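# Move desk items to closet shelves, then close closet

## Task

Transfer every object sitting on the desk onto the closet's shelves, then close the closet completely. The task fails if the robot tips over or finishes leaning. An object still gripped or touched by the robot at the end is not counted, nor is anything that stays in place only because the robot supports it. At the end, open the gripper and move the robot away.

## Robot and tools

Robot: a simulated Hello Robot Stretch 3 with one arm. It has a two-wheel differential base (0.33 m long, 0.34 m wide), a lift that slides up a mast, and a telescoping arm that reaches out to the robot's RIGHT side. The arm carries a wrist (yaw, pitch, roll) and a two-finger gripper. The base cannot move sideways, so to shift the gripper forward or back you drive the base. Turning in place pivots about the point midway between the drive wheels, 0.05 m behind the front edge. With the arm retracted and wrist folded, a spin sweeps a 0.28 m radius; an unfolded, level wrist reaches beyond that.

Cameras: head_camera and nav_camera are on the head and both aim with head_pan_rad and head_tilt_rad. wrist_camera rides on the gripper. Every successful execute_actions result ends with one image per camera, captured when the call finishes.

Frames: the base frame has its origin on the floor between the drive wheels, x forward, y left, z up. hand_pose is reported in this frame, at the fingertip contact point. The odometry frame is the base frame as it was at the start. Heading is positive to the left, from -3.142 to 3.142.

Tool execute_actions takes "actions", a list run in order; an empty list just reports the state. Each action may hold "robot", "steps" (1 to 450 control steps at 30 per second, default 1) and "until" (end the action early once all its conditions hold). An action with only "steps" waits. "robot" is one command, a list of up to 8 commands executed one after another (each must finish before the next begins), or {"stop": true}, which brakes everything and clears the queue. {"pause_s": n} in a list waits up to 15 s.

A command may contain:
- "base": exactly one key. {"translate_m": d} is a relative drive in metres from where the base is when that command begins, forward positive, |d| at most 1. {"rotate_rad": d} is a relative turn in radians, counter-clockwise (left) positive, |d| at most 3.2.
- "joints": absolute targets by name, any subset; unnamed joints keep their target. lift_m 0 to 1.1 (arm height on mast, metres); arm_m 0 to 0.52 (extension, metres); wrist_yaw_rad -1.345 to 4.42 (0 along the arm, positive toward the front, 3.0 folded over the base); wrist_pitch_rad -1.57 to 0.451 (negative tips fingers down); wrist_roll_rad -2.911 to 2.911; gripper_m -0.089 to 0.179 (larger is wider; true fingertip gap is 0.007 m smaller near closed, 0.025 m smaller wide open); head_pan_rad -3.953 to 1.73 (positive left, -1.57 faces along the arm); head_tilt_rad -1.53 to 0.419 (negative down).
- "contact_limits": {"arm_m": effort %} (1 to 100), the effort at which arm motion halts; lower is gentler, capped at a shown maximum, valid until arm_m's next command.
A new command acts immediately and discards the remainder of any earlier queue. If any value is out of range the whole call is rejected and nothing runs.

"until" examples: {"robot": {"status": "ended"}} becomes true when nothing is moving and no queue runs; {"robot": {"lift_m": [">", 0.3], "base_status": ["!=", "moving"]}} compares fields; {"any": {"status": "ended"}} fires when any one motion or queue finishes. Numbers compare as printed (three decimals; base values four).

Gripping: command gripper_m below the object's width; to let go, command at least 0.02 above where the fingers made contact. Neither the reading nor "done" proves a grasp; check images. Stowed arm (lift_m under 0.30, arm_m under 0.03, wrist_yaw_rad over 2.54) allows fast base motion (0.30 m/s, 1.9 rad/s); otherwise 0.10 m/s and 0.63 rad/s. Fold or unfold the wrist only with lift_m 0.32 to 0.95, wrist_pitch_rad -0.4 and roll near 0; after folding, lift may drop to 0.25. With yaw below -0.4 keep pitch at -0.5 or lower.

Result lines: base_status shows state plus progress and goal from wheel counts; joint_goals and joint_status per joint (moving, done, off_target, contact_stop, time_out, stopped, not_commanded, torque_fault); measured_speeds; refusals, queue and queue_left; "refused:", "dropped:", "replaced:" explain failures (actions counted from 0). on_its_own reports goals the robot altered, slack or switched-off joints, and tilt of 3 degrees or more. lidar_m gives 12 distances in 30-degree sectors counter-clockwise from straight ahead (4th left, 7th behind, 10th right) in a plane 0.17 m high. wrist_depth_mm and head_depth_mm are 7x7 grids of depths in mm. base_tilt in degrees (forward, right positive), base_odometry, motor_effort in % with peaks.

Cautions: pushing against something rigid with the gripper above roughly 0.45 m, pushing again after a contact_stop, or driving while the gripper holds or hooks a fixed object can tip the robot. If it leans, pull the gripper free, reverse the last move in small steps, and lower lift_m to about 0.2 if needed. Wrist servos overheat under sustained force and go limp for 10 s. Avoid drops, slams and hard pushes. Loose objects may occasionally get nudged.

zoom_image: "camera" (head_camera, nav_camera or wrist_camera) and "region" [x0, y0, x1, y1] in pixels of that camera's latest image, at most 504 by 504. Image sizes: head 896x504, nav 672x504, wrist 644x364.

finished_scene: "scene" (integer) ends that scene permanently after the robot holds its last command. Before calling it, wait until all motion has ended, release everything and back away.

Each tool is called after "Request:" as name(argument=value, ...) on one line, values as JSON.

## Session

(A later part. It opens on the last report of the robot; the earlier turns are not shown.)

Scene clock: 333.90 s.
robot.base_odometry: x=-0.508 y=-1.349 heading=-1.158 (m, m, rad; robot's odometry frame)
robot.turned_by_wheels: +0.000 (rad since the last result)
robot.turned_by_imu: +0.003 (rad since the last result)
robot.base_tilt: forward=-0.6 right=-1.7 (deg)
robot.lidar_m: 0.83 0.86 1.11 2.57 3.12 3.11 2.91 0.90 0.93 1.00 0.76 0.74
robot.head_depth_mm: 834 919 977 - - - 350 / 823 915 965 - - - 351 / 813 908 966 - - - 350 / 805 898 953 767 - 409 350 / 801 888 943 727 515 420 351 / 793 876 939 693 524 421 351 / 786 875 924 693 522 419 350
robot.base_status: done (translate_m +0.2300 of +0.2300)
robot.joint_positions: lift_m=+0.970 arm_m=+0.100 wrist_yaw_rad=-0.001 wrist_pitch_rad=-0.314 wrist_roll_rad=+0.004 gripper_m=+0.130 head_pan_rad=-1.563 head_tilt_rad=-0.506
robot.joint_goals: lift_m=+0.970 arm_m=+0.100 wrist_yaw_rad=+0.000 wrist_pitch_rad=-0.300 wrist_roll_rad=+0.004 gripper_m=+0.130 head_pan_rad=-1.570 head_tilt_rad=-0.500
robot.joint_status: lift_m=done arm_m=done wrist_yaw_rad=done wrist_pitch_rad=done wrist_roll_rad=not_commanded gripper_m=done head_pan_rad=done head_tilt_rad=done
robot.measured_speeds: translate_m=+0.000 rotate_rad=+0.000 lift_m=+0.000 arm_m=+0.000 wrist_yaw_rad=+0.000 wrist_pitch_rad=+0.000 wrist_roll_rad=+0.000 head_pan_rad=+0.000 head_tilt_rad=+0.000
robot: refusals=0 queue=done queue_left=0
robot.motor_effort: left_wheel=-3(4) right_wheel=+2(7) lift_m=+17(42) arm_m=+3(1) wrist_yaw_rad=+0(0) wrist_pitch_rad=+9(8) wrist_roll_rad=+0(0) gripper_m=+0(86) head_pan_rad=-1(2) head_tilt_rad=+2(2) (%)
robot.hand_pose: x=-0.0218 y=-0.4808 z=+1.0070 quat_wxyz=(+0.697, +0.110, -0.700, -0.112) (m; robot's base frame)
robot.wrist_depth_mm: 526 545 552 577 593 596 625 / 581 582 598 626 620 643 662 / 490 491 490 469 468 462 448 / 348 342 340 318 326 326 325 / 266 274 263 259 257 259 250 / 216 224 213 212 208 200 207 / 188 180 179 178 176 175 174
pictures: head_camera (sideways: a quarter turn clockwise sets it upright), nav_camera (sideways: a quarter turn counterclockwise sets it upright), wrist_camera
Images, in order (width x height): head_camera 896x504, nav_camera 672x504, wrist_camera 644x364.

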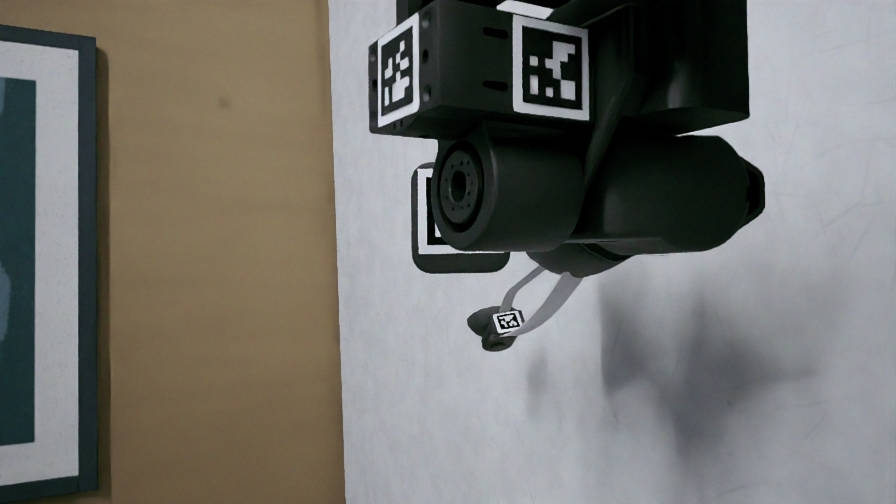

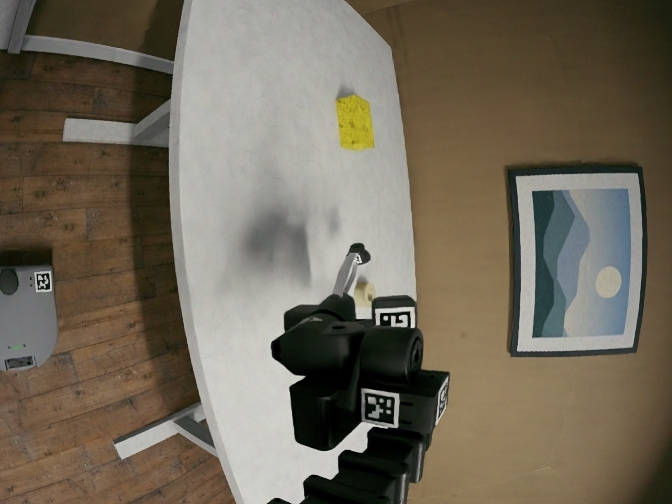

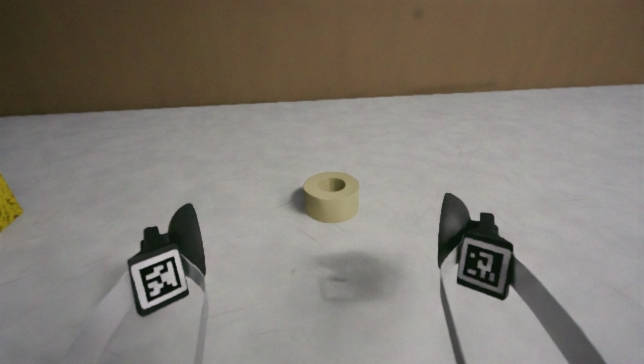

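Request:
execute_actions(actions=[{"robot":[{"joints":{"lift_m":0.935}},{"joints":{"arm_m":0.265}}],"steps":450,"until":{"robot":{"status":"ended"}}}])

Scene clock: 340.07 s.
robot.base_odometry: x=-0.508 y=-1.349 heading=-1.158 (m, m, rad; robot's odometry frame)
robot.turned_by_wheels: +0.000 (rad since the last result)
robot.turned_by_imu: +0.001 (rad since the last result)
robot.base_tilt: forward=-0.5 right=-1.7 (deg)
robot.lidar_m: 0.83 0.86 1.11 2.57 3.12 3.10 2.91 0.90 0.93 0.99 0.76 0.74
robot.head_depth_mm: 838 920 985 - 490 420 351 / 822 913 979 - 524 419 351 / 811 904 965 - 507 420 351 / 805 897 964 714 505 421 350 / 799 888 946 696 525 419 350 / 793 882 929 694 524 420 351 / 782 873 933 693 524 420 350
robot.base_status: done (translate_m +0.2300 of +0.2300)
robot.joint_positions: lift_m=+0.935 arm_m=+0.265 wrist_yaw_rad=-0.001 wrist_pitch_rad=-0.315 wrist_roll_rad=+0.004 gripper_m=+0.130 head_pan_rad=-1.563 head_tilt_rad=-0.506
robot.joint_goals: lift_m=+0.935 arm_m=+0.265 wrist_yaw_rad=+0.000 wrist_pitch_rad=-0.300 wrist_roll_rad=+0.004 gripper_m=+0.130 head_pan_rad=-1.570 head_tilt_rad=-0.500
robot.joint_status: lift_m=done arm_m=done wrist_yaw_rad=done wrist_pitch_rad=done wrist_roll_rad=not_commanded gripper_m=done head_pan_rad=done head_tilt_rad=done
robot.measured_speeds: translate_m=+0.000 rotate_rad=+0.000 lift_m=+0.000 arm_m=+0.000 wrist_yaw_rad=+0.000 wrist_pitch_rad=+0.000 wrist_roll_rad=+0.000 head_pan_rad=+0.000 head_tilt_rad=+0.000
robot: refusals=0 queue=done queue_left=0
robot.motor_effort: left_wheel=-3(4) right_wheel=+2(2) lift_m=+17(16) arm_m=+3(4) wrist_yaw_rad=+0(0) wrist_pitch_rad=+9(9) wrist_roll_rad=+0(0) gripper_m=+0(0) head_pan_rad=-2(1) head_tilt_rad=+2(2) (%)
robot.hand_pose: x=-0.0218 y=-0.6458 z=+0.9720 quat_wxyz=(+0.697, +0.110, -0.700, -0.112) (m; robot's base frame)
robot.wrist_depth_mm: 393 400 415 429 446 456 470 / 426 431 448 463 470 487 502 / 392 380 372 371 363 357 350 / 273 268 265 264 259 257 252 / 210 216 207 203 204 203 198 / 168 175 166 138 159 157 162 / 145 141 140 127 120 138 136
pictures: head_camera (sideways: a quarter turn clockwise sets it upright), nav_camera (sideways: a quarter turn counterclockwise sets it upright), wrist_camera
Images, in order (width x height): head_camera 896x504, nav_camera 672x504, wrist_camera 644x364.

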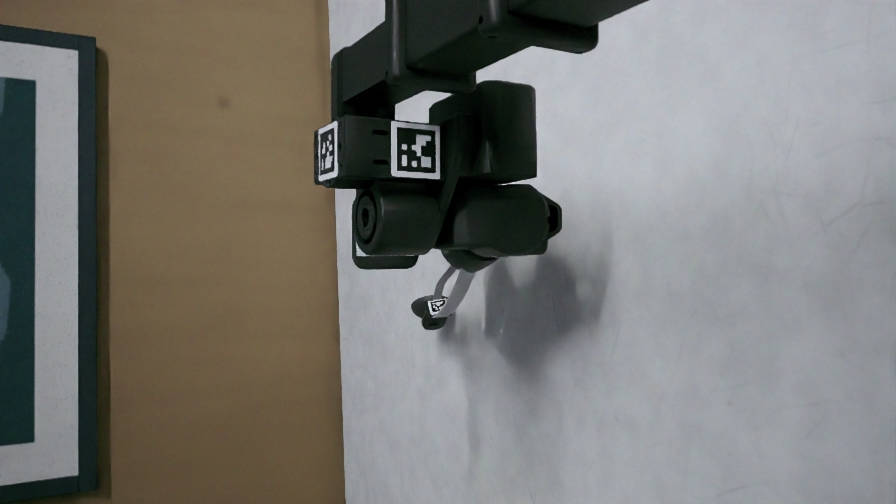

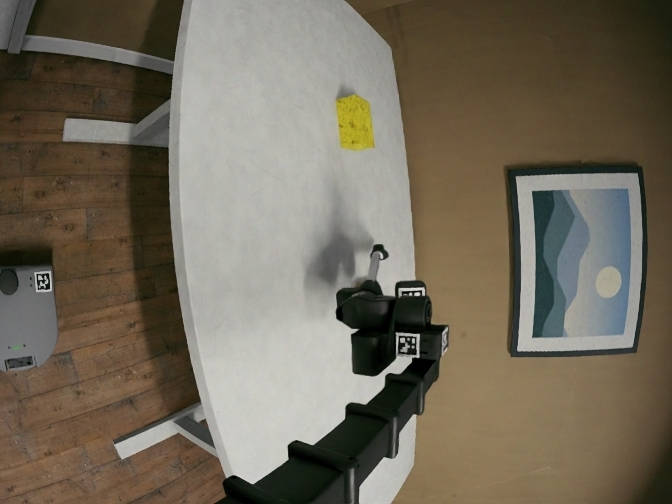

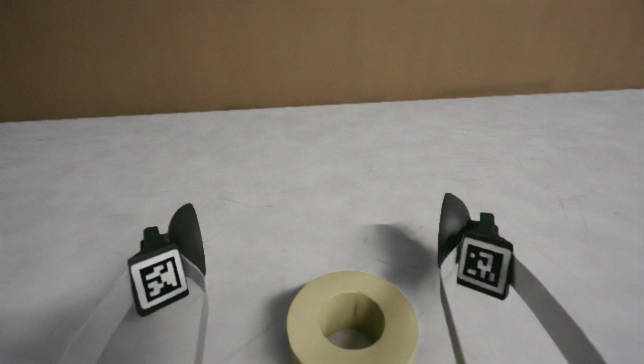

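Request:
execute_actions(actions=[{"robot":[{"joints":{"arm_m":0.23}},{"joints":{"lift_m":0.92}},{"joints":{"gripper_m":0.03}}],"steps":450,"until":{"robot":{"status":"ended"}}},{"robot":{"joints":{"lift_m":0.96}},"steps":200,"until":{"robot":{"status":"ended"}}}])

Scene clock: 347.17 s.
robot.base_odometry: x=-0.508 y=-1.349 heading=-1.158 (m, m, rad; robot's odometry frame)
robot.turned_by_wheels: +0.000 (rad since the last result)
robot.turned_by_imu: +0.001 (rad since the last result)
robot.base_tilt: forward=-0.6 right=-1.7 (deg)
robot.lidar_m: 0.83 0.86 1.10 2.57 3.13 3.10 2.92 0.90 0.93 0.99 0.76 0.74
robot.head_depth_mm: 832 921 982 - 508 421 350 / 818 912 971 - 507 419 351 / 815 908 966 - 506 420 351 / 805 891 963 - 506 421 351 / 799 887 947 698 525 420 351 / 793 880 934 695 524 420 351 / 785 870 925 693 523 420 350
robot.base_status: done (translate_m +0.2300 of +0.2300)
robot.joint_positions: lift_m=+0.960 arm_m=+0.230 wrist_yaw_rad=+0.000 wrist_pitch_rad=-0.315 wrist_roll_rad=+0.004 gripper_m=+0.031 head_pan_rad=-1.563 head_tilt_rad=-0.506
robot.joint_goals: lift_m=+0.960 arm_m=+0.230 wrist_yaw_rad=+0.000 wrist_pitch_rad=-0.300 wrist_roll_rad=+0.004 gripper_m=+0.030 head_pan_rad=-1.570 head_tilt_rad=-0.500
robot.joint_status: lift_m=done arm_m=done wrist_yaw_rad=done wrist_pitch_rad=done wrist_roll_rad=not_commanded gripper_m=done head_pan_rad=done head_tilt_rad=done
robot.measured_speeds: translate_m=+0.000 rotate_rad=+0.000 lift_m=+0.000 arm_m=+0.000 wrist_yaw_rad=+0.000 wrist_pitch_rad=+0.000 wrist_roll_rad=+0.000 head_pan_rad=+0.000 head_tilt_rad=+0.000
robot: refusals=0 queue=done queue_left=0
robot.motor_effort: left_wheel=-3(3) right_wheel=+2(3) lift_m=+42(41) arm_m=+0(4) wrist_yaw_rad=-1(0) wrist_pitch_rad=+8(15) wrist_roll_rad=+0(0) gripper_m=-12(100) head_pan_rad=+0(2) head_tilt_rad=+2(2) (%)
robot.hand_pose: x=-0.0215 y=-0.6112 z=+0.9959 quat_wxyz=(+0.697, +0.111, -0.699, -0.111) (m; robot's base frame)
robot.wrist_depth_mm: 421 444 447 454 474 483 503 / 458 460 481 499 512 524 542 / 458 455 443 437 428 420 412 / 321 323 313 311 307 302 299 / 247 244 253 157 240 235 232 / 201 199 185 128 182 192 191 / 168 168 167 133 163 163 162
pictures: head_camera (sideways: a quarter turn clockwise sets it upright), nav_camera (sideways: a quarter turn counterclockwise sets it upright), wrist_camera
Images, in order (width x height): head_camera 896x504, nav_camera 672x504, wrist_camera 644x364.

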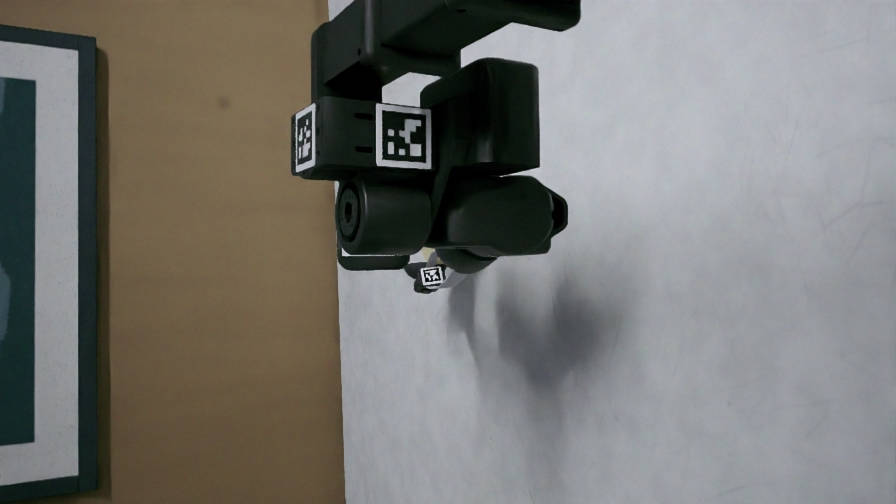

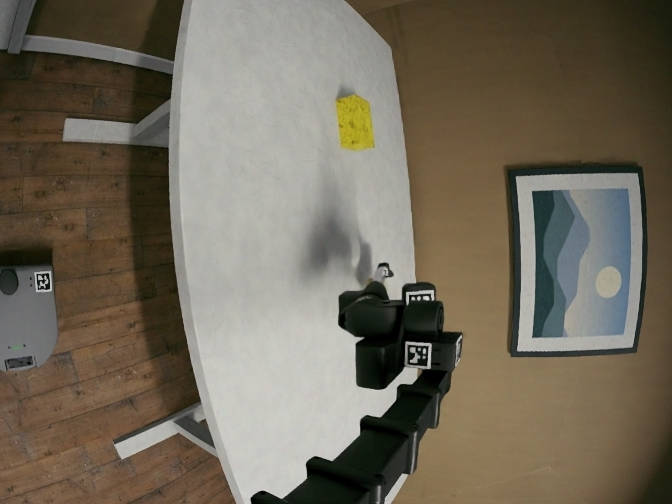

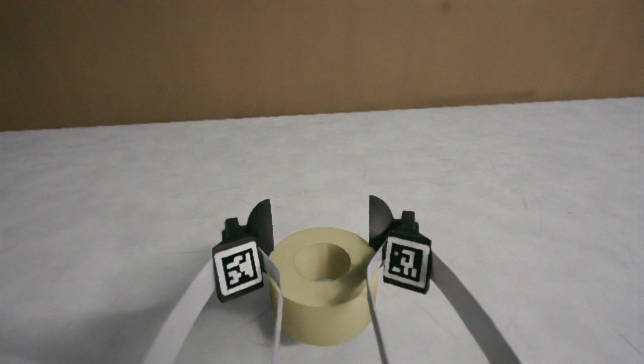

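Request:
execute_actions(actions=[{"robot":[{"joints":{"arm_m":0.0,"lift_m":1.02}},{"joints":{"wrist_yaw_rad":1.57}},{"base":{"rotate_rad":1.555}},{"base":{"translate_m":1.0},"joints":{"lift_m":0.6}},{"base":{"translate_m":1.0}},{"base":{"translate_m":0.5}},{"base":{"rotate_rad":1.555},"joints":{"head_tilt_rad":-0.8}},{"base":{"translate_m":0.2}}],"steps":450,"until":{"robot":{"status":"ended"}}},{"steps":450,"until":{"robot":{"status":"ended"}}},{"steps":450,"until":{"robot":{"status":"ended"}}}])

Scene clock: 396.33 s.
robot.base_odometry: x=+1.724 y=-0.198 heading=+1.951 (m, m, rad; robot's odometry frame)
robot.turned_by_wheels: +3.110 (rad since the last result)
robot.turned_by_imu: +3.146 (rad since the last result)
robot.base_tilt: forward=-0.6 right=-1.8 (deg)
robot.lidar_m: 1.64 2.98 3.75 3.10 1.32 0.90 0.84 0.86 1.11 0.52 0.70 0.72
robot.head_depth_mm: 1138 1304 1532 1724 1500 1300 1165 / 1077 1270 1502 1702 1493 1302 1181 / 447 510 592 726 1399 1276 - / 443 505 585 698 860 1129 1169 / 438 492 568 674 850 1229 1169 / 422 492 1273 1242 1501 1295 1151 / 1077 963 1345 1233 1486 1291 1156
robot.base_status: done (translate_m +0.2000 of +0.2000)
robot.joint_positions: lift_m=+0.600 arm_m=+0.000 wrist_yaw_rad=+1.568 wrist_pitch_rad=-0.316 wrist_roll_rad=+0.004 gripper_m=+0.031 head_pan_rad=-1.563 head_tilt_rad=-0.790
robot.joint_goals: lift_m=+0.600 arm_m=+0.000 wrist_yaw_rad=+1.570 wrist_pitch_rad=-0.300 wrist_roll_rad=+0.004 gripper_m=+0.030 head_pan_rad=-1.570 head_tilt_rad=-0.800
robot.joint_status: lift_m=done arm_m=done wrist_yaw_rad=done wrist_pitch_rad=done wrist_roll_rad=not_commanded gripper_m=done head_pan_rad=done head_tilt_rad=done
robot.measured_speeds: translate_m=+0.000 rotate_rad=+0.000 lift_m=+0.000 arm_m=+0.000 wrist_yaw_rad=+0.000 wrist_pitch_rad=+0.000 wrist_roll_rad=+0.000 head_pan_rad=+0.000 head_tilt_rad=+0.000
robot: refusals=0 queue=done queue_left=0
robot.motor_effort: left_wheel=-4(8) right_wheel=+4(8) lift_m=+17(42) arm_m=-2(3) wrist_yaw_rad=+1(4) wrist_pitch_rad=+10(10) wrist_roll_rad=+0(0) gripper_m=-12(12) head_pan_rad=-2(2) head_tilt_rad=-3(21) (%)
robot.hand_pose: x=+0.2146 y=-0.1461 z=+0.6365 quat_wxyz=(+0.573, +0.573, -0.417, +0.413) (m; robot's base frame)
robot.wrist_depth_mm: - - - - 900 547 380 / - - - - 992 558 413 / - - - - - 568 461 / - - - - - 578 - / - - - 157 866 584 - / 952 961 880 128 871 642 947 / 810 798 813 133 777 774 789
pictures: head_camera (sideways: a quarter turn clockwise sets it upright), nav_camera (sideways: a quarter turn counterclockwise sets it upright), wrist_camera
Images, in order (width x height): head_camera 896x504, nav_camera 672x504, wrist_camera 644x364.

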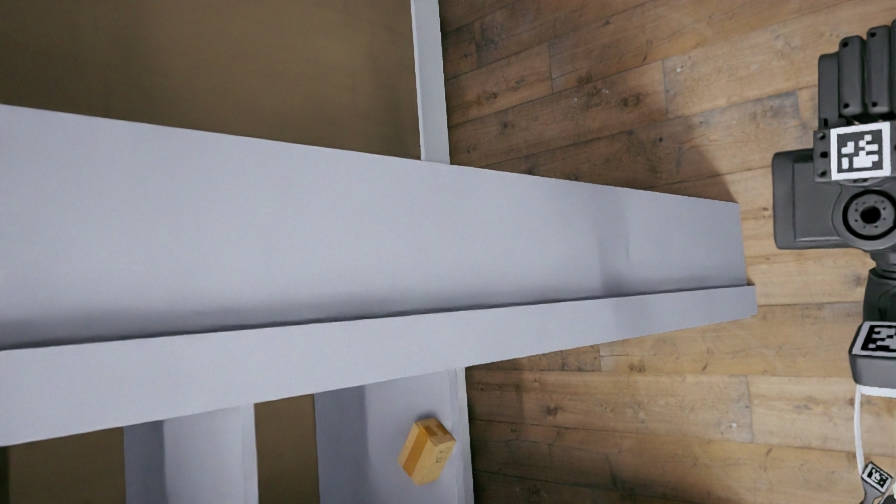

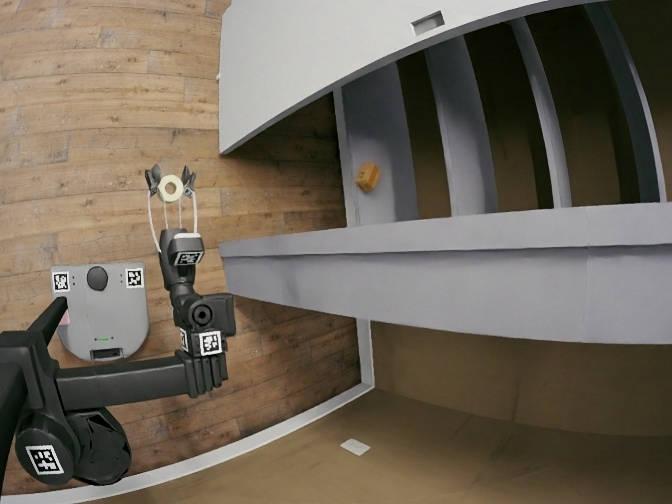

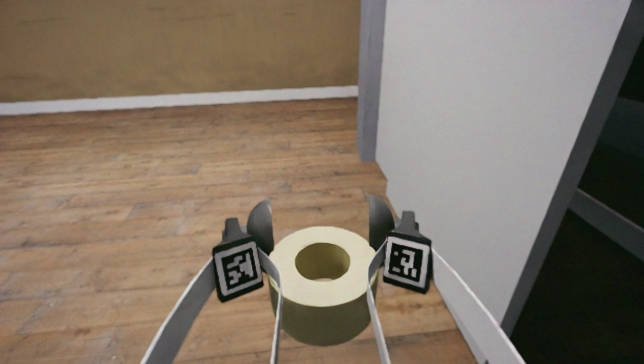

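Request:
execute_actions(actions=[{"robot":[{"joints":{"wrist_yaw_rad":0,"lift_m":0.53}},{"base":{"translate_m":0.43}},{"joints":{"arm_m":0.3}}],"steps":450,"until":{"robot":{"status":"ended"}}}])

Scene clock: 411.37 s.
robot.base_odometry: x=+1.564 y=+0.201 heading=+1.951 (m, m, rad; robot's odometry frame)
robot.turned_by_wheels: +0.000 (rad since the last result)
robot.turned_by_imu: +0.005 (rad since the last result)
robot.base_tilt: forward=-0.6 right=-1.7 (deg)
robot.lidar_m: 2.50 2.55 3.28 3.14 1.98 1.36 1.27 1.30 0.60 0.51 0.52 0.67
robot.head_depth_mm: 1062 964 1148 1169 974 1126 1151 / 1097 968 1350 1231 1472 1228 - / 1085 964 1339 1235 - 1294 1142 / 1077 965 1351 1204 1471 1290 1144 / 1031 858 581 678 833 1061 1144 / 416 474 549 648 798 1028 1145 / 413 469 541 640 784 1013 1144
robot.base_status: done (translate_m +0.4300 of +0.4300)
robot.joint_positions: lift_m=+0.530 arm_m=+0.300 wrist_yaw_rad=+0.002 wrist_pitch_rad=-0.317 wrist_roll_rad=+0.004 gripper_m=+0.031 head_pan_rad=-1.563 head_tilt_rad=-0.790
robot.joint_goals: lift_m=+0.530 arm_m=+0.300 wrist_yaw_rad=+0.000 wrist_pitch_rad=-0.300 wrist_roll_rad=+0.004 gripper_m=+0.030 head_pan_rad=-1.570 head_tilt_rad=-0.800
robot.joint_status: lift_m=done arm_m=done wrist_yaw_rad=done wrist_pitch_rad=done wrist_roll_rad=not_commanded gripper_m=done head_pan_rad=done head_tilt_rad=done
robot.measured_speeds: translate_m=+0.000 rotate_rad=+0.000 lift_m=+0.000 arm_m=+0.000 wrist_yaw_rad=+0.000 wrist_pitch_rad=+0.000 wrist_roll_rad=+0.000 head_pan_rad=+0.000 head_tilt_rad=+0.000
robot: refusals=0 queue=done queue_left=0
robot.motor_effort: left_wheel=-4(5) right_wheel=+3(7) lift_m=+18(21) arm_m=+2(5) wrist_yaw_rad=-2(5) wrist_pitch_rad=+9(10) wrist_roll_rad=+0(0) gripper_m=-12(12) head_pan_rad=-2(2) head_tilt_rad=-4(4) (%)
robot.hand_pose: x=-0.0211 y=-0.6806 z=+0.5665 quat_wxyz=(+0.697, +0.112, -0.699, -0.111) (m; robot's base frame)
robot.wrist_depth_mm: 555 567 593 600 625 563 389 / 610 622 631 639 672 546 389 / 632 630 608 603 599 544 399 / 450 439 445 433 357 421 390 / 349 344 361 158 366 542 389 / 802 833 802 128 782 598 418 / 726 723 713 133 714 580 424
pictures: head_camera (sideways: a quarter turn clockwise sets it upright), nav_camera (sideways: a quarter turn counterclockwise sets it upright), wrist_camera
Images, in order (width x height): head_camera 896x504, nav_camera 672x504, wrist_camera 644x364.

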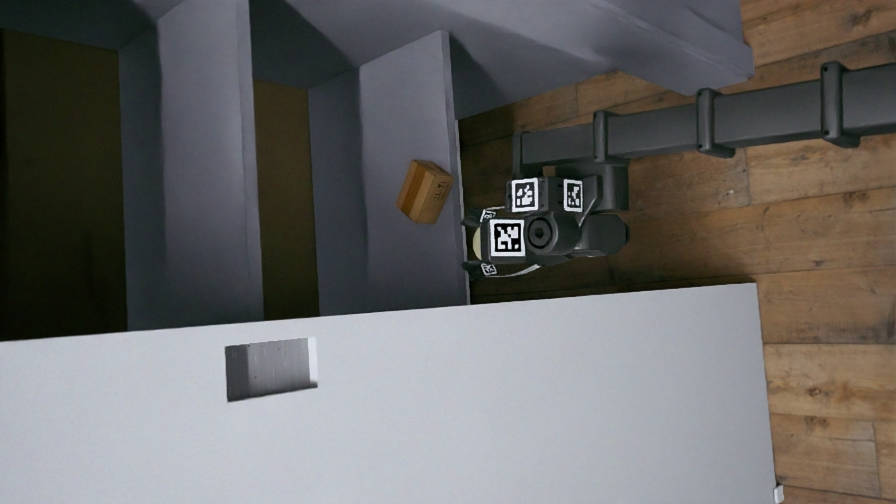

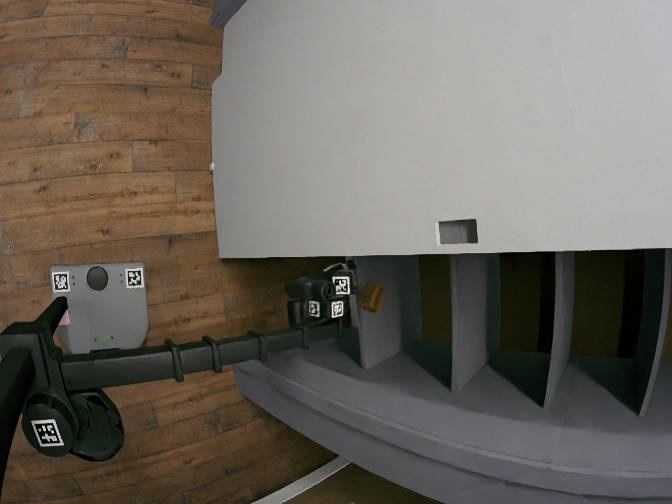

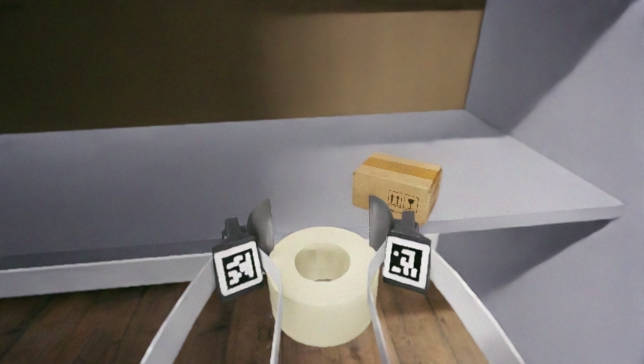

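Request:
execute_actions(actions=[{"robot":[{"base":{"translate_m":0.02},"joints":{"arm_m":0.42,"lift_m":0.5}},{"joints":{"wrist_yaw_rad":0.25,"arm_m":0.52}},{"joints":{"lift_m":0.45}}],"steps":450,"until":{"robot":{"status":"ended"}}}])

Scene clock: 420.87 s.
robot.base_odometry: x=+1.557 y=+0.220 heading=+1.951 (m, m, rad; robot's odometry frame)
robot.turned_by_wheels: +0.000 (rad since the last result)
robot.turned_by_imu: +0.001 (rad since the last result)
robot.base_tilt: forward=-0.6 right=-1.7 (deg)
robot.lidar_m: 2.48 2.52 3.27 3.13 2.02 1.38 1.29 0.76 0.62 0.51 0.52 0.67
robot.head_depth_mm: 1078 965 1200 1184 1100 1144 1147 / 1090 963 1360 1243 1495 1295 1155 / 1082 965 1359 1206 1500 1298 1154 / 1076 960 1352 1239 1487 1280 1155 / 425 485 551 658 807 1050 1148 / 414 471 545 646 792 1027 1145 / 412 466 539 638 781 1005 1149
robot.base_status: done (translate_m +0.0200 of +0.0200)
robot.joint_positions: lift_m=+0.450 arm_m=+0.517 wrist_yaw_rad=+0.248 wrist_pitch_rad=-0.317 wrist_roll_rad=+0.004 gripper_m=+0.031 head_pan_rad=-1.563 head_tilt_rad=-0.790
robot.joint_goals: lift_m=+0.450 arm_m=+0.520 wrist_yaw_rad=+0.250 wrist_pitch_rad=-0.300 wrist_roll_rad=+0.004 gripper_m=+0.030 head_pan_rad=-1.570 head_tilt_rad=-0.800
robot.joint_status: lift_m=done arm_m=done wrist_yaw_rad=done wrist_pitch_rad=done wrist_roll_rad=not_commanded gripper_m=done head_pan_rad=done head_tilt_rad=done
robot.measured_speeds: translate_m=+0.000 rotate_rad=+0.000 lift_m=+0.000 arm_m=+0.000 wrist_yaw_rad=+0.000 wrist_pitch_rad=+0.000 wrist_roll_rad=+0.000 head_pan_rad=+0.000 head_tilt_rad=+0.000
robot: refusals=0 queue=done queue_left=0
robot.motor_effort: left_wheel=-4(6) right_wheel=+3(10) lift_m=+18(16) arm_m=+3(1) wrist_yaw_rad=+1(3) wrist_pitch_rad=+10(10) wrist_roll_rad=+0(0) gripper_m=-12(12) head_pan_rad=-1(2) head_tilt_rad=-4(4) (%)
robot.hand_pose: x=+0.0364 y=-0.8905 z=+0.4865 quat_wxyz=(+0.706, +0.197, -0.680, -0.025) (m; robot's base frame)
robot.wrist_depth_mm: 461 459 426 416 398 388 371 / 515 494 472 454 432 418 400 / 408 400 394 389 382 376 367 / 287 281 279 275 274 270 265 / 219 216 226 157 213 209 197 / 178 177 163 127 161 171 123 / 150 150 148 133 146 145 128
pictures: head_camera (sideways: a quarter turn clockwise sets it upright), nav_camera (sideways: a quarter turn counterclockwise sets it upright), wrist_camera
Images, in order (width x height): head_camera 896x504, nav_camera 672x504, wrist_camera 644x364.

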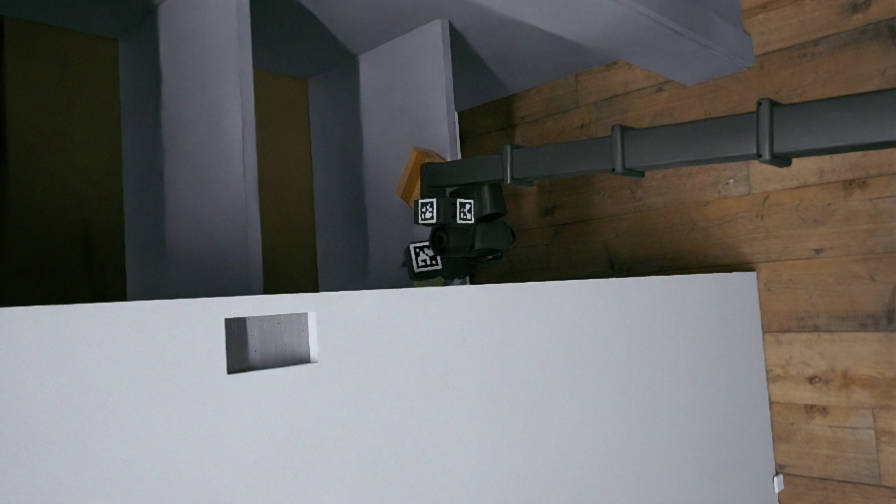

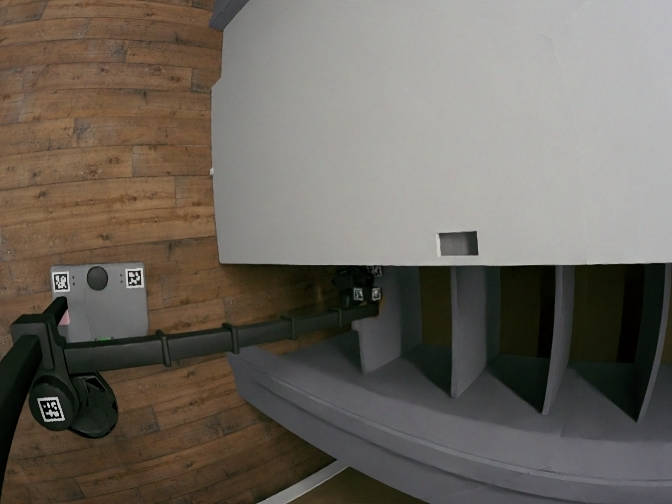

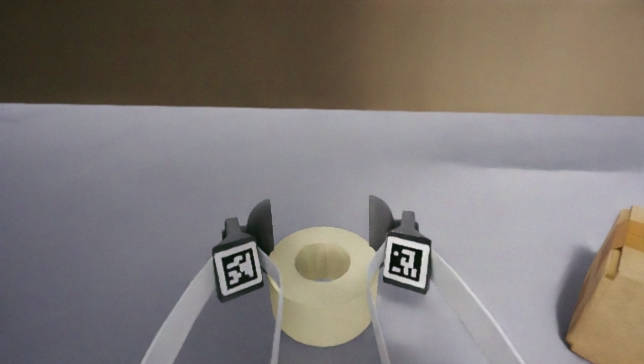

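Request:
execute_actions(actions=[{"robot":[{"joints":{"lift_m":0.437}},{"joints":{"gripper_m":0.075}},{"joints":{"arm_m":0.45}},{"joints":{"wrist_yaw_rad":0,"lift_m":0.47}},{"joints":{"arm_m":0.0}},{"joints":{"wrist_pitch_rad":-0.4,"wrist_yaw_rad":3.0,"gripper_m":0.03,"head_tilt_rad":-0.5}},{"joints":{"lift_m":0.26},"base":{"rotate_rad":1.555}},{"base":{"translate_m":1.0}}],"steps":450,"until":{"robot":{"status":"ended"}}},{"steps":450,"until":{"robot":{"status":"ended"}}},{"robot":[{"base":{"translate_m":1.0}},{"base":{"translate_m":0.46}},{"base":{"rotate_rad":1.555},"joints":{"lift_m":0.93}},{"base":{"translate_m":0.5},"joints":{"wrist_yaw_rad":0,"wrist_pitch_rad":-0.3}},{"joints":{"lift_m":1.03,"gripper_m":0.15}}],"steps":450,"until":{"robot":{"status":"ended"}}},{"steps":300,"until":{"robot":{"status":"ended"}}}])

Scene clock: 470.17 s.
robot.base_odometry: x=-0.571 y=-1.127 heading=-1.222 (m, m, rad; robot's odometry frame)
robot.turned_by_wheels: +3.110 (rad since the last result)
robot.turned_by_imu: +3.141 (rad since the last result)
robot.base_tilt: forward=-0.5 right=-1.7 (deg)
robot.lidar_m: 1.00 1.02 1.30 2.97 3.07 2.94 2.75 1.65 0.81 1.04 1.06 0.89
robot.head_depth_mm: 895 971 1029 - - - - / 888 965 1015 - - - - / 866 958 1005 - - - - / 847 945 994 - - 397 378 / 843 937 981 697 523 420 368 / 832 928 974 697 524 420 368 / 823 920 960 695 523 420 358
robot.base_status: done (translate_m +0.5000 of +0.5000)
robot.joint_positions: lift_m=+1.030 arm_m=+0.000 wrist_yaw_rad=-0.002 wrist_pitch_rad=-0.314 wrist_roll_rad=+0.009 gripper_m=+0.150 head_pan_rad=-1.564 head_tilt_rad=-0.506
robot.joint_goals: lift_m=+1.030 arm_m=+0.000 wrist_yaw_rad=+0.000 wrist_pitch_rad=-0.300 wrist_roll_rad=+0.009 gripper_m=+0.150 head_pan_rad=-1.570 head_tilt_rad=-0.500
robot.joint_status: lift_m=done arm_m=done wrist_yaw_rad=done wrist_pitch_rad=done wrist_roll_rad=not_commanded gripper_m=done head_pan_rad=done head_tilt_rad=done
robot.measured_speeds: translate_m=+0.000 rotate_rad=+0.000 lift_m=+0.000 arm_m=+0.000 wrist_yaw_rad=+0.000 wrist_pitch_rad=+0.000 wrist_roll_rad=+0.000 head_pan_rad=+0.000 head_tilt_rad=+0.000
robot: refusals=0 queue=done queue_left=0
robot.motor_effort: left_wheel=-4(13) right_wheel=+4(35) lift_m=+42(42) arm_m=-1(11) wrist_yaw_rad=+1(12) wrist_pitch_rad=+8(24) wrist_roll_rad=-2(2) gripper_m=+1(98) head_pan_rad=-2(2) head_tilt_rad=+2(16) (%)
robot.hand_pose: x=-0.0220 y=-0.3814 z=+1.0661 quat_wxyz=(+0.695, +0.110, -0.701, -0.112) (m; robot's base frame)
robot.wrist_depth_mm: 641 658 684 696 726 759 771 / 718 714 741 756 779 802 852 / 685 656 661 631 626 614 604 / 480 474 464 455 450 434 430 / 366 383 350 353 348 357 337 / 293 - 290 284 284 264 277 / 252 247 244 242 238 239 235
pictures: head_camera (sideways: a quarter turn clockwise sets it upright), nav_camera (sideways: a quarter turn counterclockwise sets it upright), wrist_camera
Images, in order (width x height): head_camera 896x504, nav_camera 672x504, wrist_camera 644x364.

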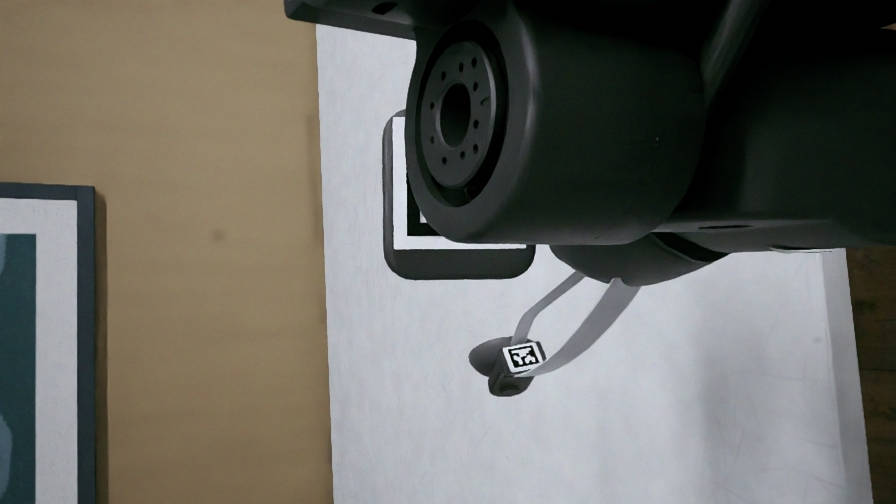

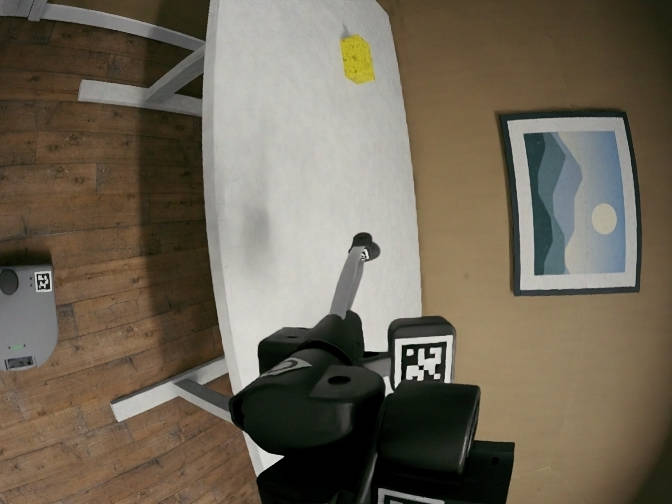

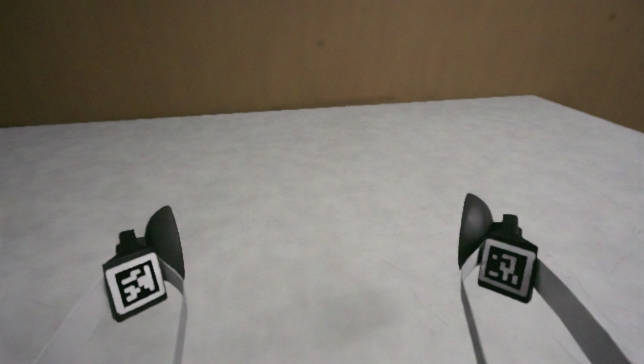

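Request:
execute_actions(actions=[{"robot":[{"base":{"translate_m":0.55},"joints":{"arm_m":0.08,"lift_m":1.0,"gripper_m":0.17}}],"steps":450,"until":{"robot":{"status":"ended"}}}])

Scene clock: 479.20 s.
robot.base_odometry: x=-0.383 y=-1.644 heading=-1.222 (m, m, rad; robot's odometry frame)
robot.turned_by_wheels: +0.000 (rad since the last result)
robot.turned_by_imu: +0.006 (rad since the last result)
robot.base_tilt: forward=-0.6 right=-1.7 (deg)
robot.lidar_m: 0.45 0.46 0.60 1.40 3.63 3.51 3.28 1.22 1.06 0.63 0.56 0.51
robot.head_depth_mm: 828 927 991 - - - 351 / 819 914 978 - - 398 350 / 823 907 965 - - - 351 / 826 900 964 649 - 410 350 / 817 886 948 730 506 421 351 / 812 883 931 696 524 420 350 / 803 871 931 692 523 419 351
robot.base_status: done (translate_m +0.5500 of +0.5500)
robot.joint_positions: lift_m=+1.000 arm_m=+0.080 wrist_yaw_rad=-0.002 wrist_pitch_rad=-0.315 wrist_roll_rad=+0.009 gripper_m=+0.170 head_pan_rad=-1.564 head_tilt_rad=-0.506
robot.joint_goals: lift_m=+1.000 arm_m=+0.080 wrist_yaw_rad=+0.000 wrist_pitch_rad=-0.300 wrist_roll_rad=+0.009 gripper_m=+0.170 head_pan_rad=-1.570 head_tilt_rad=-0.500
robot.joint_status: lift_m=done arm_m=done wrist_yaw_rad=done wrist_pitch_rad=done wrist_roll_rad=not_commanded gripper_m=done head_pan_rad=done head_tilt_rad=done
robot.measured_speeds: translate_m=+0.000 rotate_rad=+0.000 lift_m=+0.000 arm_m=+0.000 wrist_yaw_rad=+0.000 wrist_pitch_rad=+0.000 wrist_roll_rad=+0.000 head_pan_rad=+0.000 head_tilt_rad=+0.000
robot: refusals=0 queue=done queue_left=0
robot.motor_effort: left_wheel=-4(6) right_wheel=+3(7) lift_m=+17(40) arm_m=+3(8) wrist_yaw_rad=+1(1) wrist_pitch_rad=+9(9) wrist_roll_rad=-2(2) gripper_m=+1(88) head_pan_rad=+0(3) head_tilt_rad=+2(3) (%)
robot.hand_pose: x=-0.0220 y=-0.4608 z=+1.0370 quat_wxyz=(+0.695, +0.110, -0.701, -0.112) (m; robot's base frame)
robot.wrist_depth_mm: 546 557 572 603 613 625 662 / 587 596 616 648 652 674 686 / 622 572 569 550 559 529 522 / 529 405 399 354 340 384 376 / 316 324 309 290 289 312 294 / 263 252 253 246 247 237 245 / 211 213 213 210 210 206 205
pictures: head_camera (sideways: a quarter turn clockwise sets it upright), nav_camera (sideways: a quarter turn counterclockwise sets it upright), wrist_camera
Images, in order (width x height): head_camera 896x504, nav_camera 672x504, wrist_camera 644x364.

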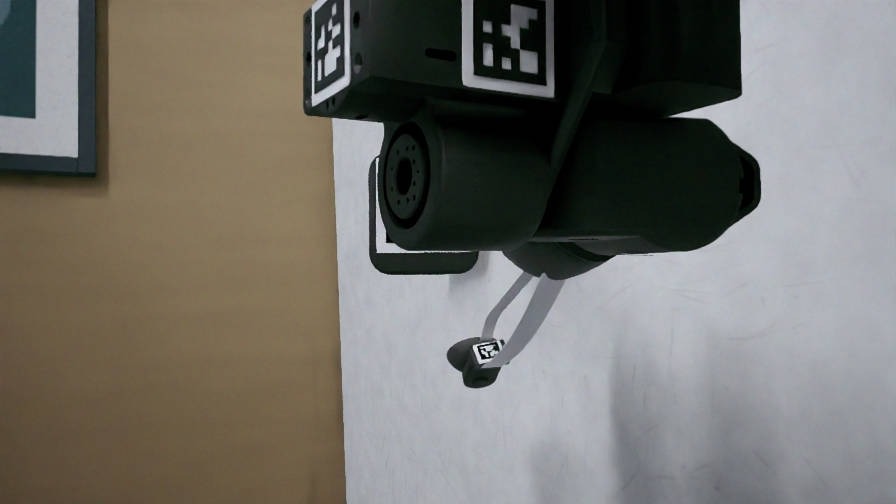

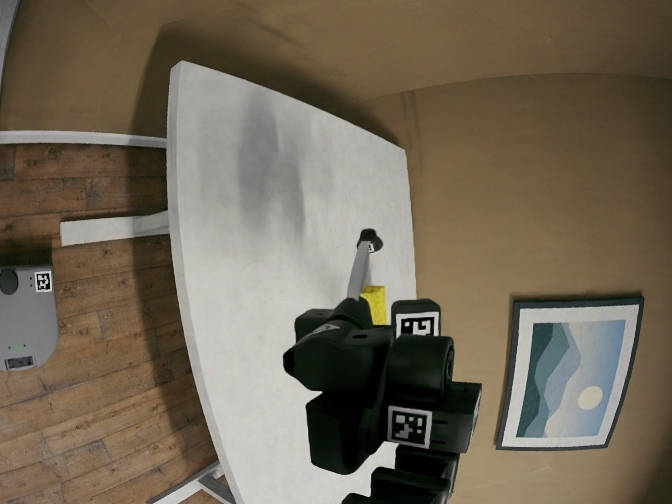

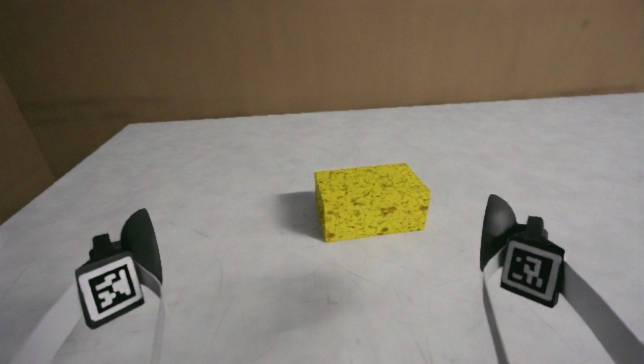

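Request:
execute_actions(actions=[{"robot":[{"base":{"translate_m":-0.05},"joints":{"lift_m":0.94}},{"joints":{"arm_m":0.25}},{"joints":{"gripper_m":0.07}}],"steps":450,"until":{"robot":{"status":"ended"}}},{"robot":{"joints":{"lift_m":1.0}},"steps":200,"until":{"robot":{"status":"ended"}}}])

Scene clock: 490.20 s.
robot.base_odometry: x=-0.400 y=-1.597 heading=-1.222 (m, m, rad; robot's odometry frame)
robot.turned_by_wheels: +0.000 (rad since the last result)
robot.turned_by_imu: +0.001 (rad since the last result)
robot.base_tilt: forward=-0.6 right=-1.7 (deg)
robot.lidar_m: 0.50 0.51 0.67 1.55 3.57 3.48 3.25 1.19 1.07 1.00 0.58 0.57
robot.head_depth_mm: 830 923 - 666 525 420 350 / 827 909 - 634 523 419 350 / 818 901 - 636 524 420 350 / 831 899 925 623 524 420 350 / 822 893 953 695 525 419 351 / 814 880 941 696 523 420 350 / 804 873 932 695 524 420 350
robot.base_status: done (translate_m -0.0500 of -0.0500)
robot.joint_positions: lift_m=+1.000 arm_m=+0.250 wrist_yaw_rad=+0.003 wrist_pitch_rad=-0.314 wrist_roll_rad=+0.003 gripper_m=+0.075 head_pan_rad=-1.564 head_tilt_rad=-0.506
robot.joint_goals: lift_m=+1.000 arm_m=+0.250 wrist_yaw_rad=+0.000 wrist_pitch_rad=-0.300 wrist_roll_rad=+0.003 gripper_m=+0.073 head_pan_rad=-1.570 head_tilt_rad=-0.500
robot.joint_status: lift_m=done arm_m=done wrist_yaw_rad=done wrist_pitch_rad=done wrist_roll_rad=not_commanded gripper_m=done head_pan_rad=done head_tilt_rad=done
robot.measured_speeds: translate_m=+0.000 rotate_rad=+0.000 lift_m=+0.000 arm_m=+0.000 wrist_yaw_rad=+0.000 wrist_pitch_rad=+0.000 wrist_roll_rad=+0.000 head_pan_rad=+0.000 head_tilt_rad=+0.000
robot: refusals=0 queue=done queue_left=0
robot.motor_effort: left_wheel=-3(8) right_wheel=+2(7) lift_m=+43(42) arm_m=+3(2) wrist_yaw_rad=-2(3) wrist_pitch_rad=+8(10) wrist_roll_rad=+1(1) gripper_m=-24(100) head_pan_rad=-2(1) head_tilt_rad=+2(1) (%)
robot.hand_pose: x=-0.0208 y=-0.6309 z=+1.0361 quat_wxyz=(+0.698, +0.112, -0.699, -0.110) (m; robot's base frame)
robot.wrist_depth_mm: 406 421 431 450 458 470 491 / 439 452 469 486 500 511 537 / 478 496 492 515 519 540 530 / 412 397 395 390 386 380 380 / 312 317 147 148 149 297 293 / 253 251 119 119 122 235 242 / 212 211 102 107 113 197 204
pictures: head_camera (sideways: a quarter turn clockwise sets it upright), nav_camera (sideways: a quarter turn counterclockwise sets it upright), wrist_camera
Images, in order (width x height): head_camera 896x504, nav_camera 672x504, wrist_camera 644x364.

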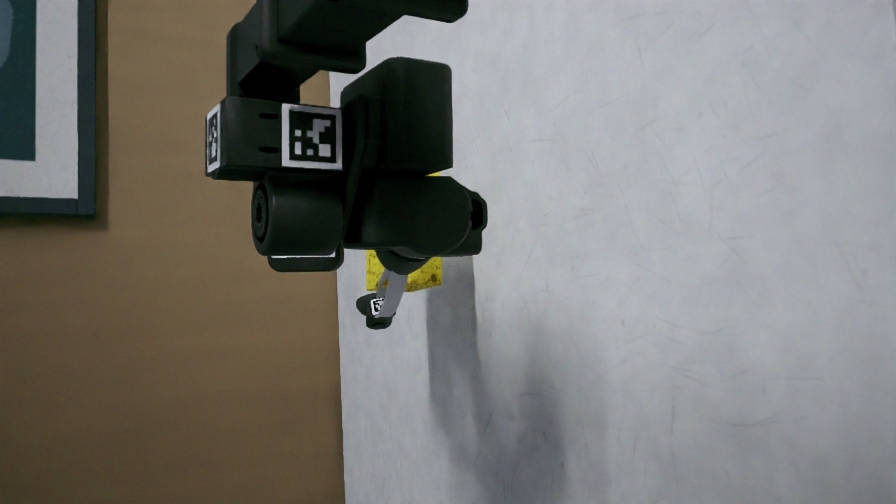

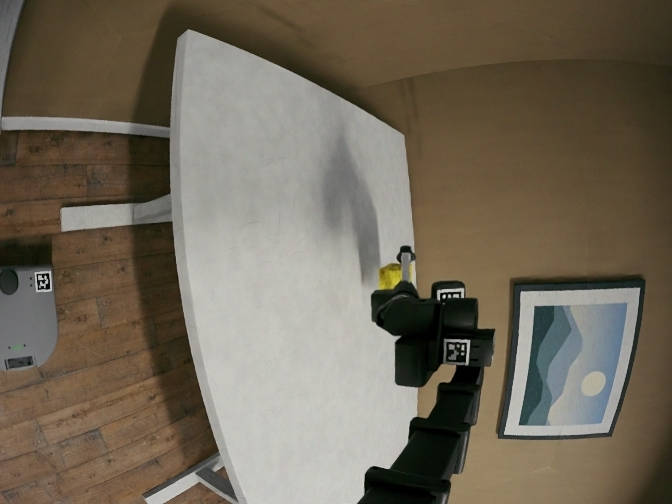

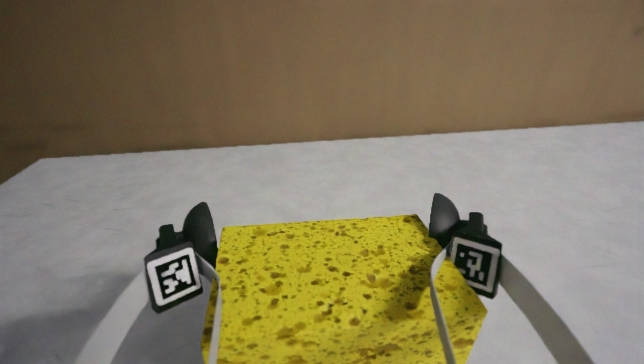

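Request:
execute_actions(actions=[{"robot":[{"joints":{"arm_m":0.0,"lift_m":1.02}},{"base":{"translate_m":-0.5}},{"joints":{"wrist_yaw_rad":1.57}},{"base":{"rotate_rad":1.555}},{"base":{"translate_m":1.0},"joints":{"lift_m":0.9}},{"base":{"translate_m":1.0}},{"base":{"translate_m":0.46}},{"base":{"rotate_rad":1.555},"joints":{"head_tilt_rad":-0.6}}],"steps":450,"until":{"robot":{"status":"ended"}}},{"steps":450,"until":{"robot":{"status":"ended"}}},{"steps":450,"until":{"robot":{"status":"ended"}}},{"robot":[{"joints":{"wrist_yaw_rad":0}},{"base":{"translate_m":0.18}}],"steps":450,"until":{"robot":{"status":"ended"}}}])

Scene clock: 543.90 s.
robot.base_odometry: x=+1.698 y=-0.153 heading=+1.887 (m, m, rad; robot's odometry frame)
robot.turned_by_wheels: +3.110 (rad since the last result)
robot.turned_by_imu: +3.142 (rad since the last result)
robot.base_tilt: forward=-0.6 right=-1.8 (deg)
robot.lidar_m: 1.52 2.85 3.66 3.16 1.53 1.04 0.96 0.98 0.56 0.51 0.63 0.70
robot.head_depth_mm: 431 476 533 610 1665 - - / 426 470 525 594 671 765 - / 413 453 511 578 648 - - / 423 469 525 594 639 - 1221 / 1024 1160 1089 1391 1223 1452 1245 / 1015 1144 1085 1379 1226 1448 1241 / 1007 1128 1084 1360 1223 1477 1238
robot.base_status: done (translate_m +0.1800 of +0.1800)
robot.joint_positions: lift_m=+0.900 arm_m=+0.000 wrist_yaw_rad=+0.003 wrist_pitch_rad=-0.316 wrist_roll_rad=+0.003 gripper_m=+0.075 head_pan_rad=-1.564 head_tilt_rad=-0.592
robot.joint_goals: lift_m=+0.900 arm_m=+0.000 wrist_yaw_rad=+0.000 wrist_pitch_rad=-0.300 wrist_roll_rad=+0.003 gripper_m=+0.073 head_pan_rad=-1.570 head_tilt_rad=-0.600
robot.joint_status: lift_m=done arm_m=done wrist_yaw_rad=done wrist_pitch_rad=done wrist_roll_rad=not_commanded gripper_m=done head_pan_rad=done head_tilt_rad=done
robot.measured_speeds: translate_m=+0.000 rotate_rad=+0.000 lift_m=+0.000 arm_m=+0.000 wrist_yaw_rad=+0.000 wrist_pitch_rad=+0.000 wrist_roll_rad=+0.000 head_pan_rad=+0.000 head_tilt_rad=+0.000
robot: refusals=0 queue=done queue_left=0
robot.motor_effort: left_wheel=-4(9) right_wheel=+4(7) lift_m=+17(51) arm_m=-2(6) wrist_yaw_rad=-3(2) wrist_pitch_rad=+9(9) wrist_roll_rad=+1(1) gripper_m=-24(24) head_pan_rad=-1(2) head_tilt_rad=-2(11) (%)
robot.hand_pose: x=-0.0209 y=-0.3814 z=+0.9367 quat_wxyz=(+0.698, +0.112, -0.699, -0.111) (m; robot's base frame)
robot.wrist_depth_mm: 815 850 869 235 251 259 897 / 868 911 916 256 270 283 926 / 676 667 721 278 299 316 906 / - - - 309 325 - 933 / 941 946 147 147 150 - 982 / 798 806 119 119 121 - 937 / 442 - 102 106 113 - 940
pictures: head_camera (sideways: a quarter turn clockwise sets it upright), nav_camera (sideways: a quarter turn counterclockwise sets it upright), wrist_camera
Images, in order (width x height): head_camera 896x504, nav_camera 672x504, wrist_camera 644x364.

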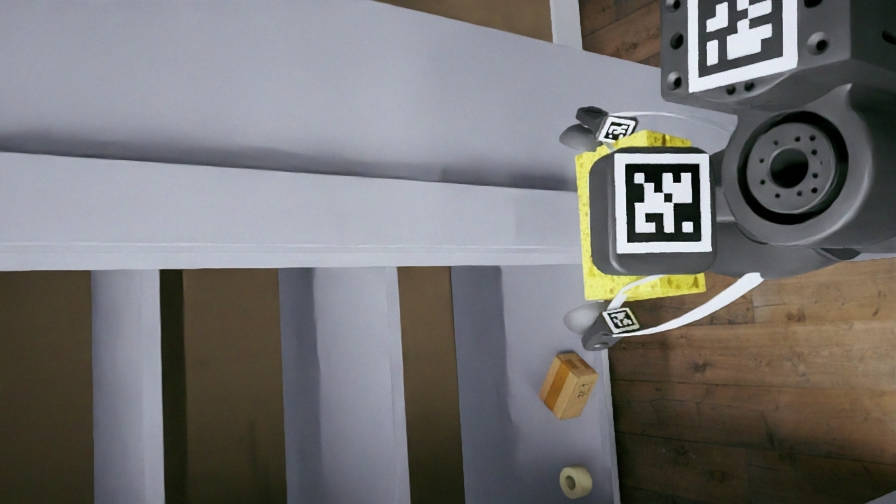

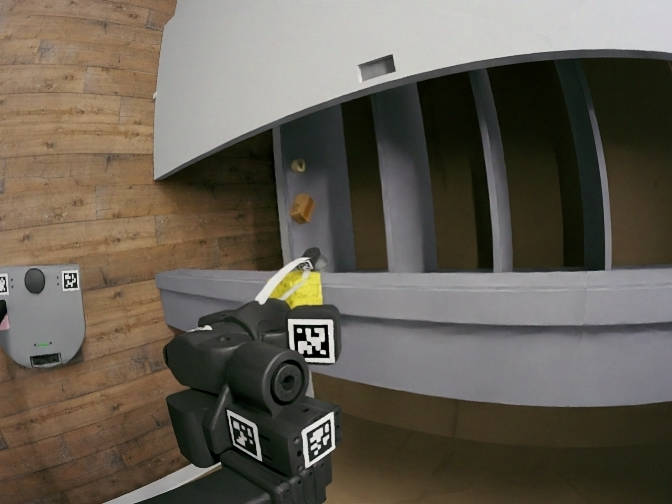

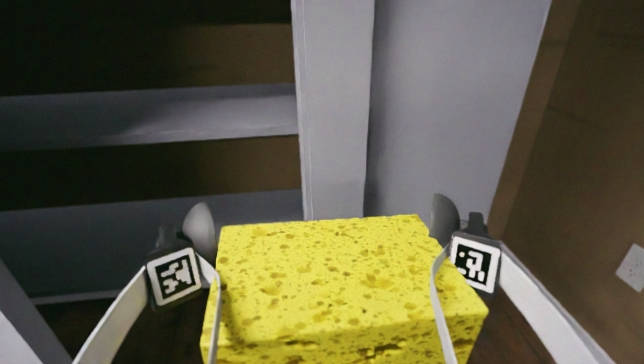

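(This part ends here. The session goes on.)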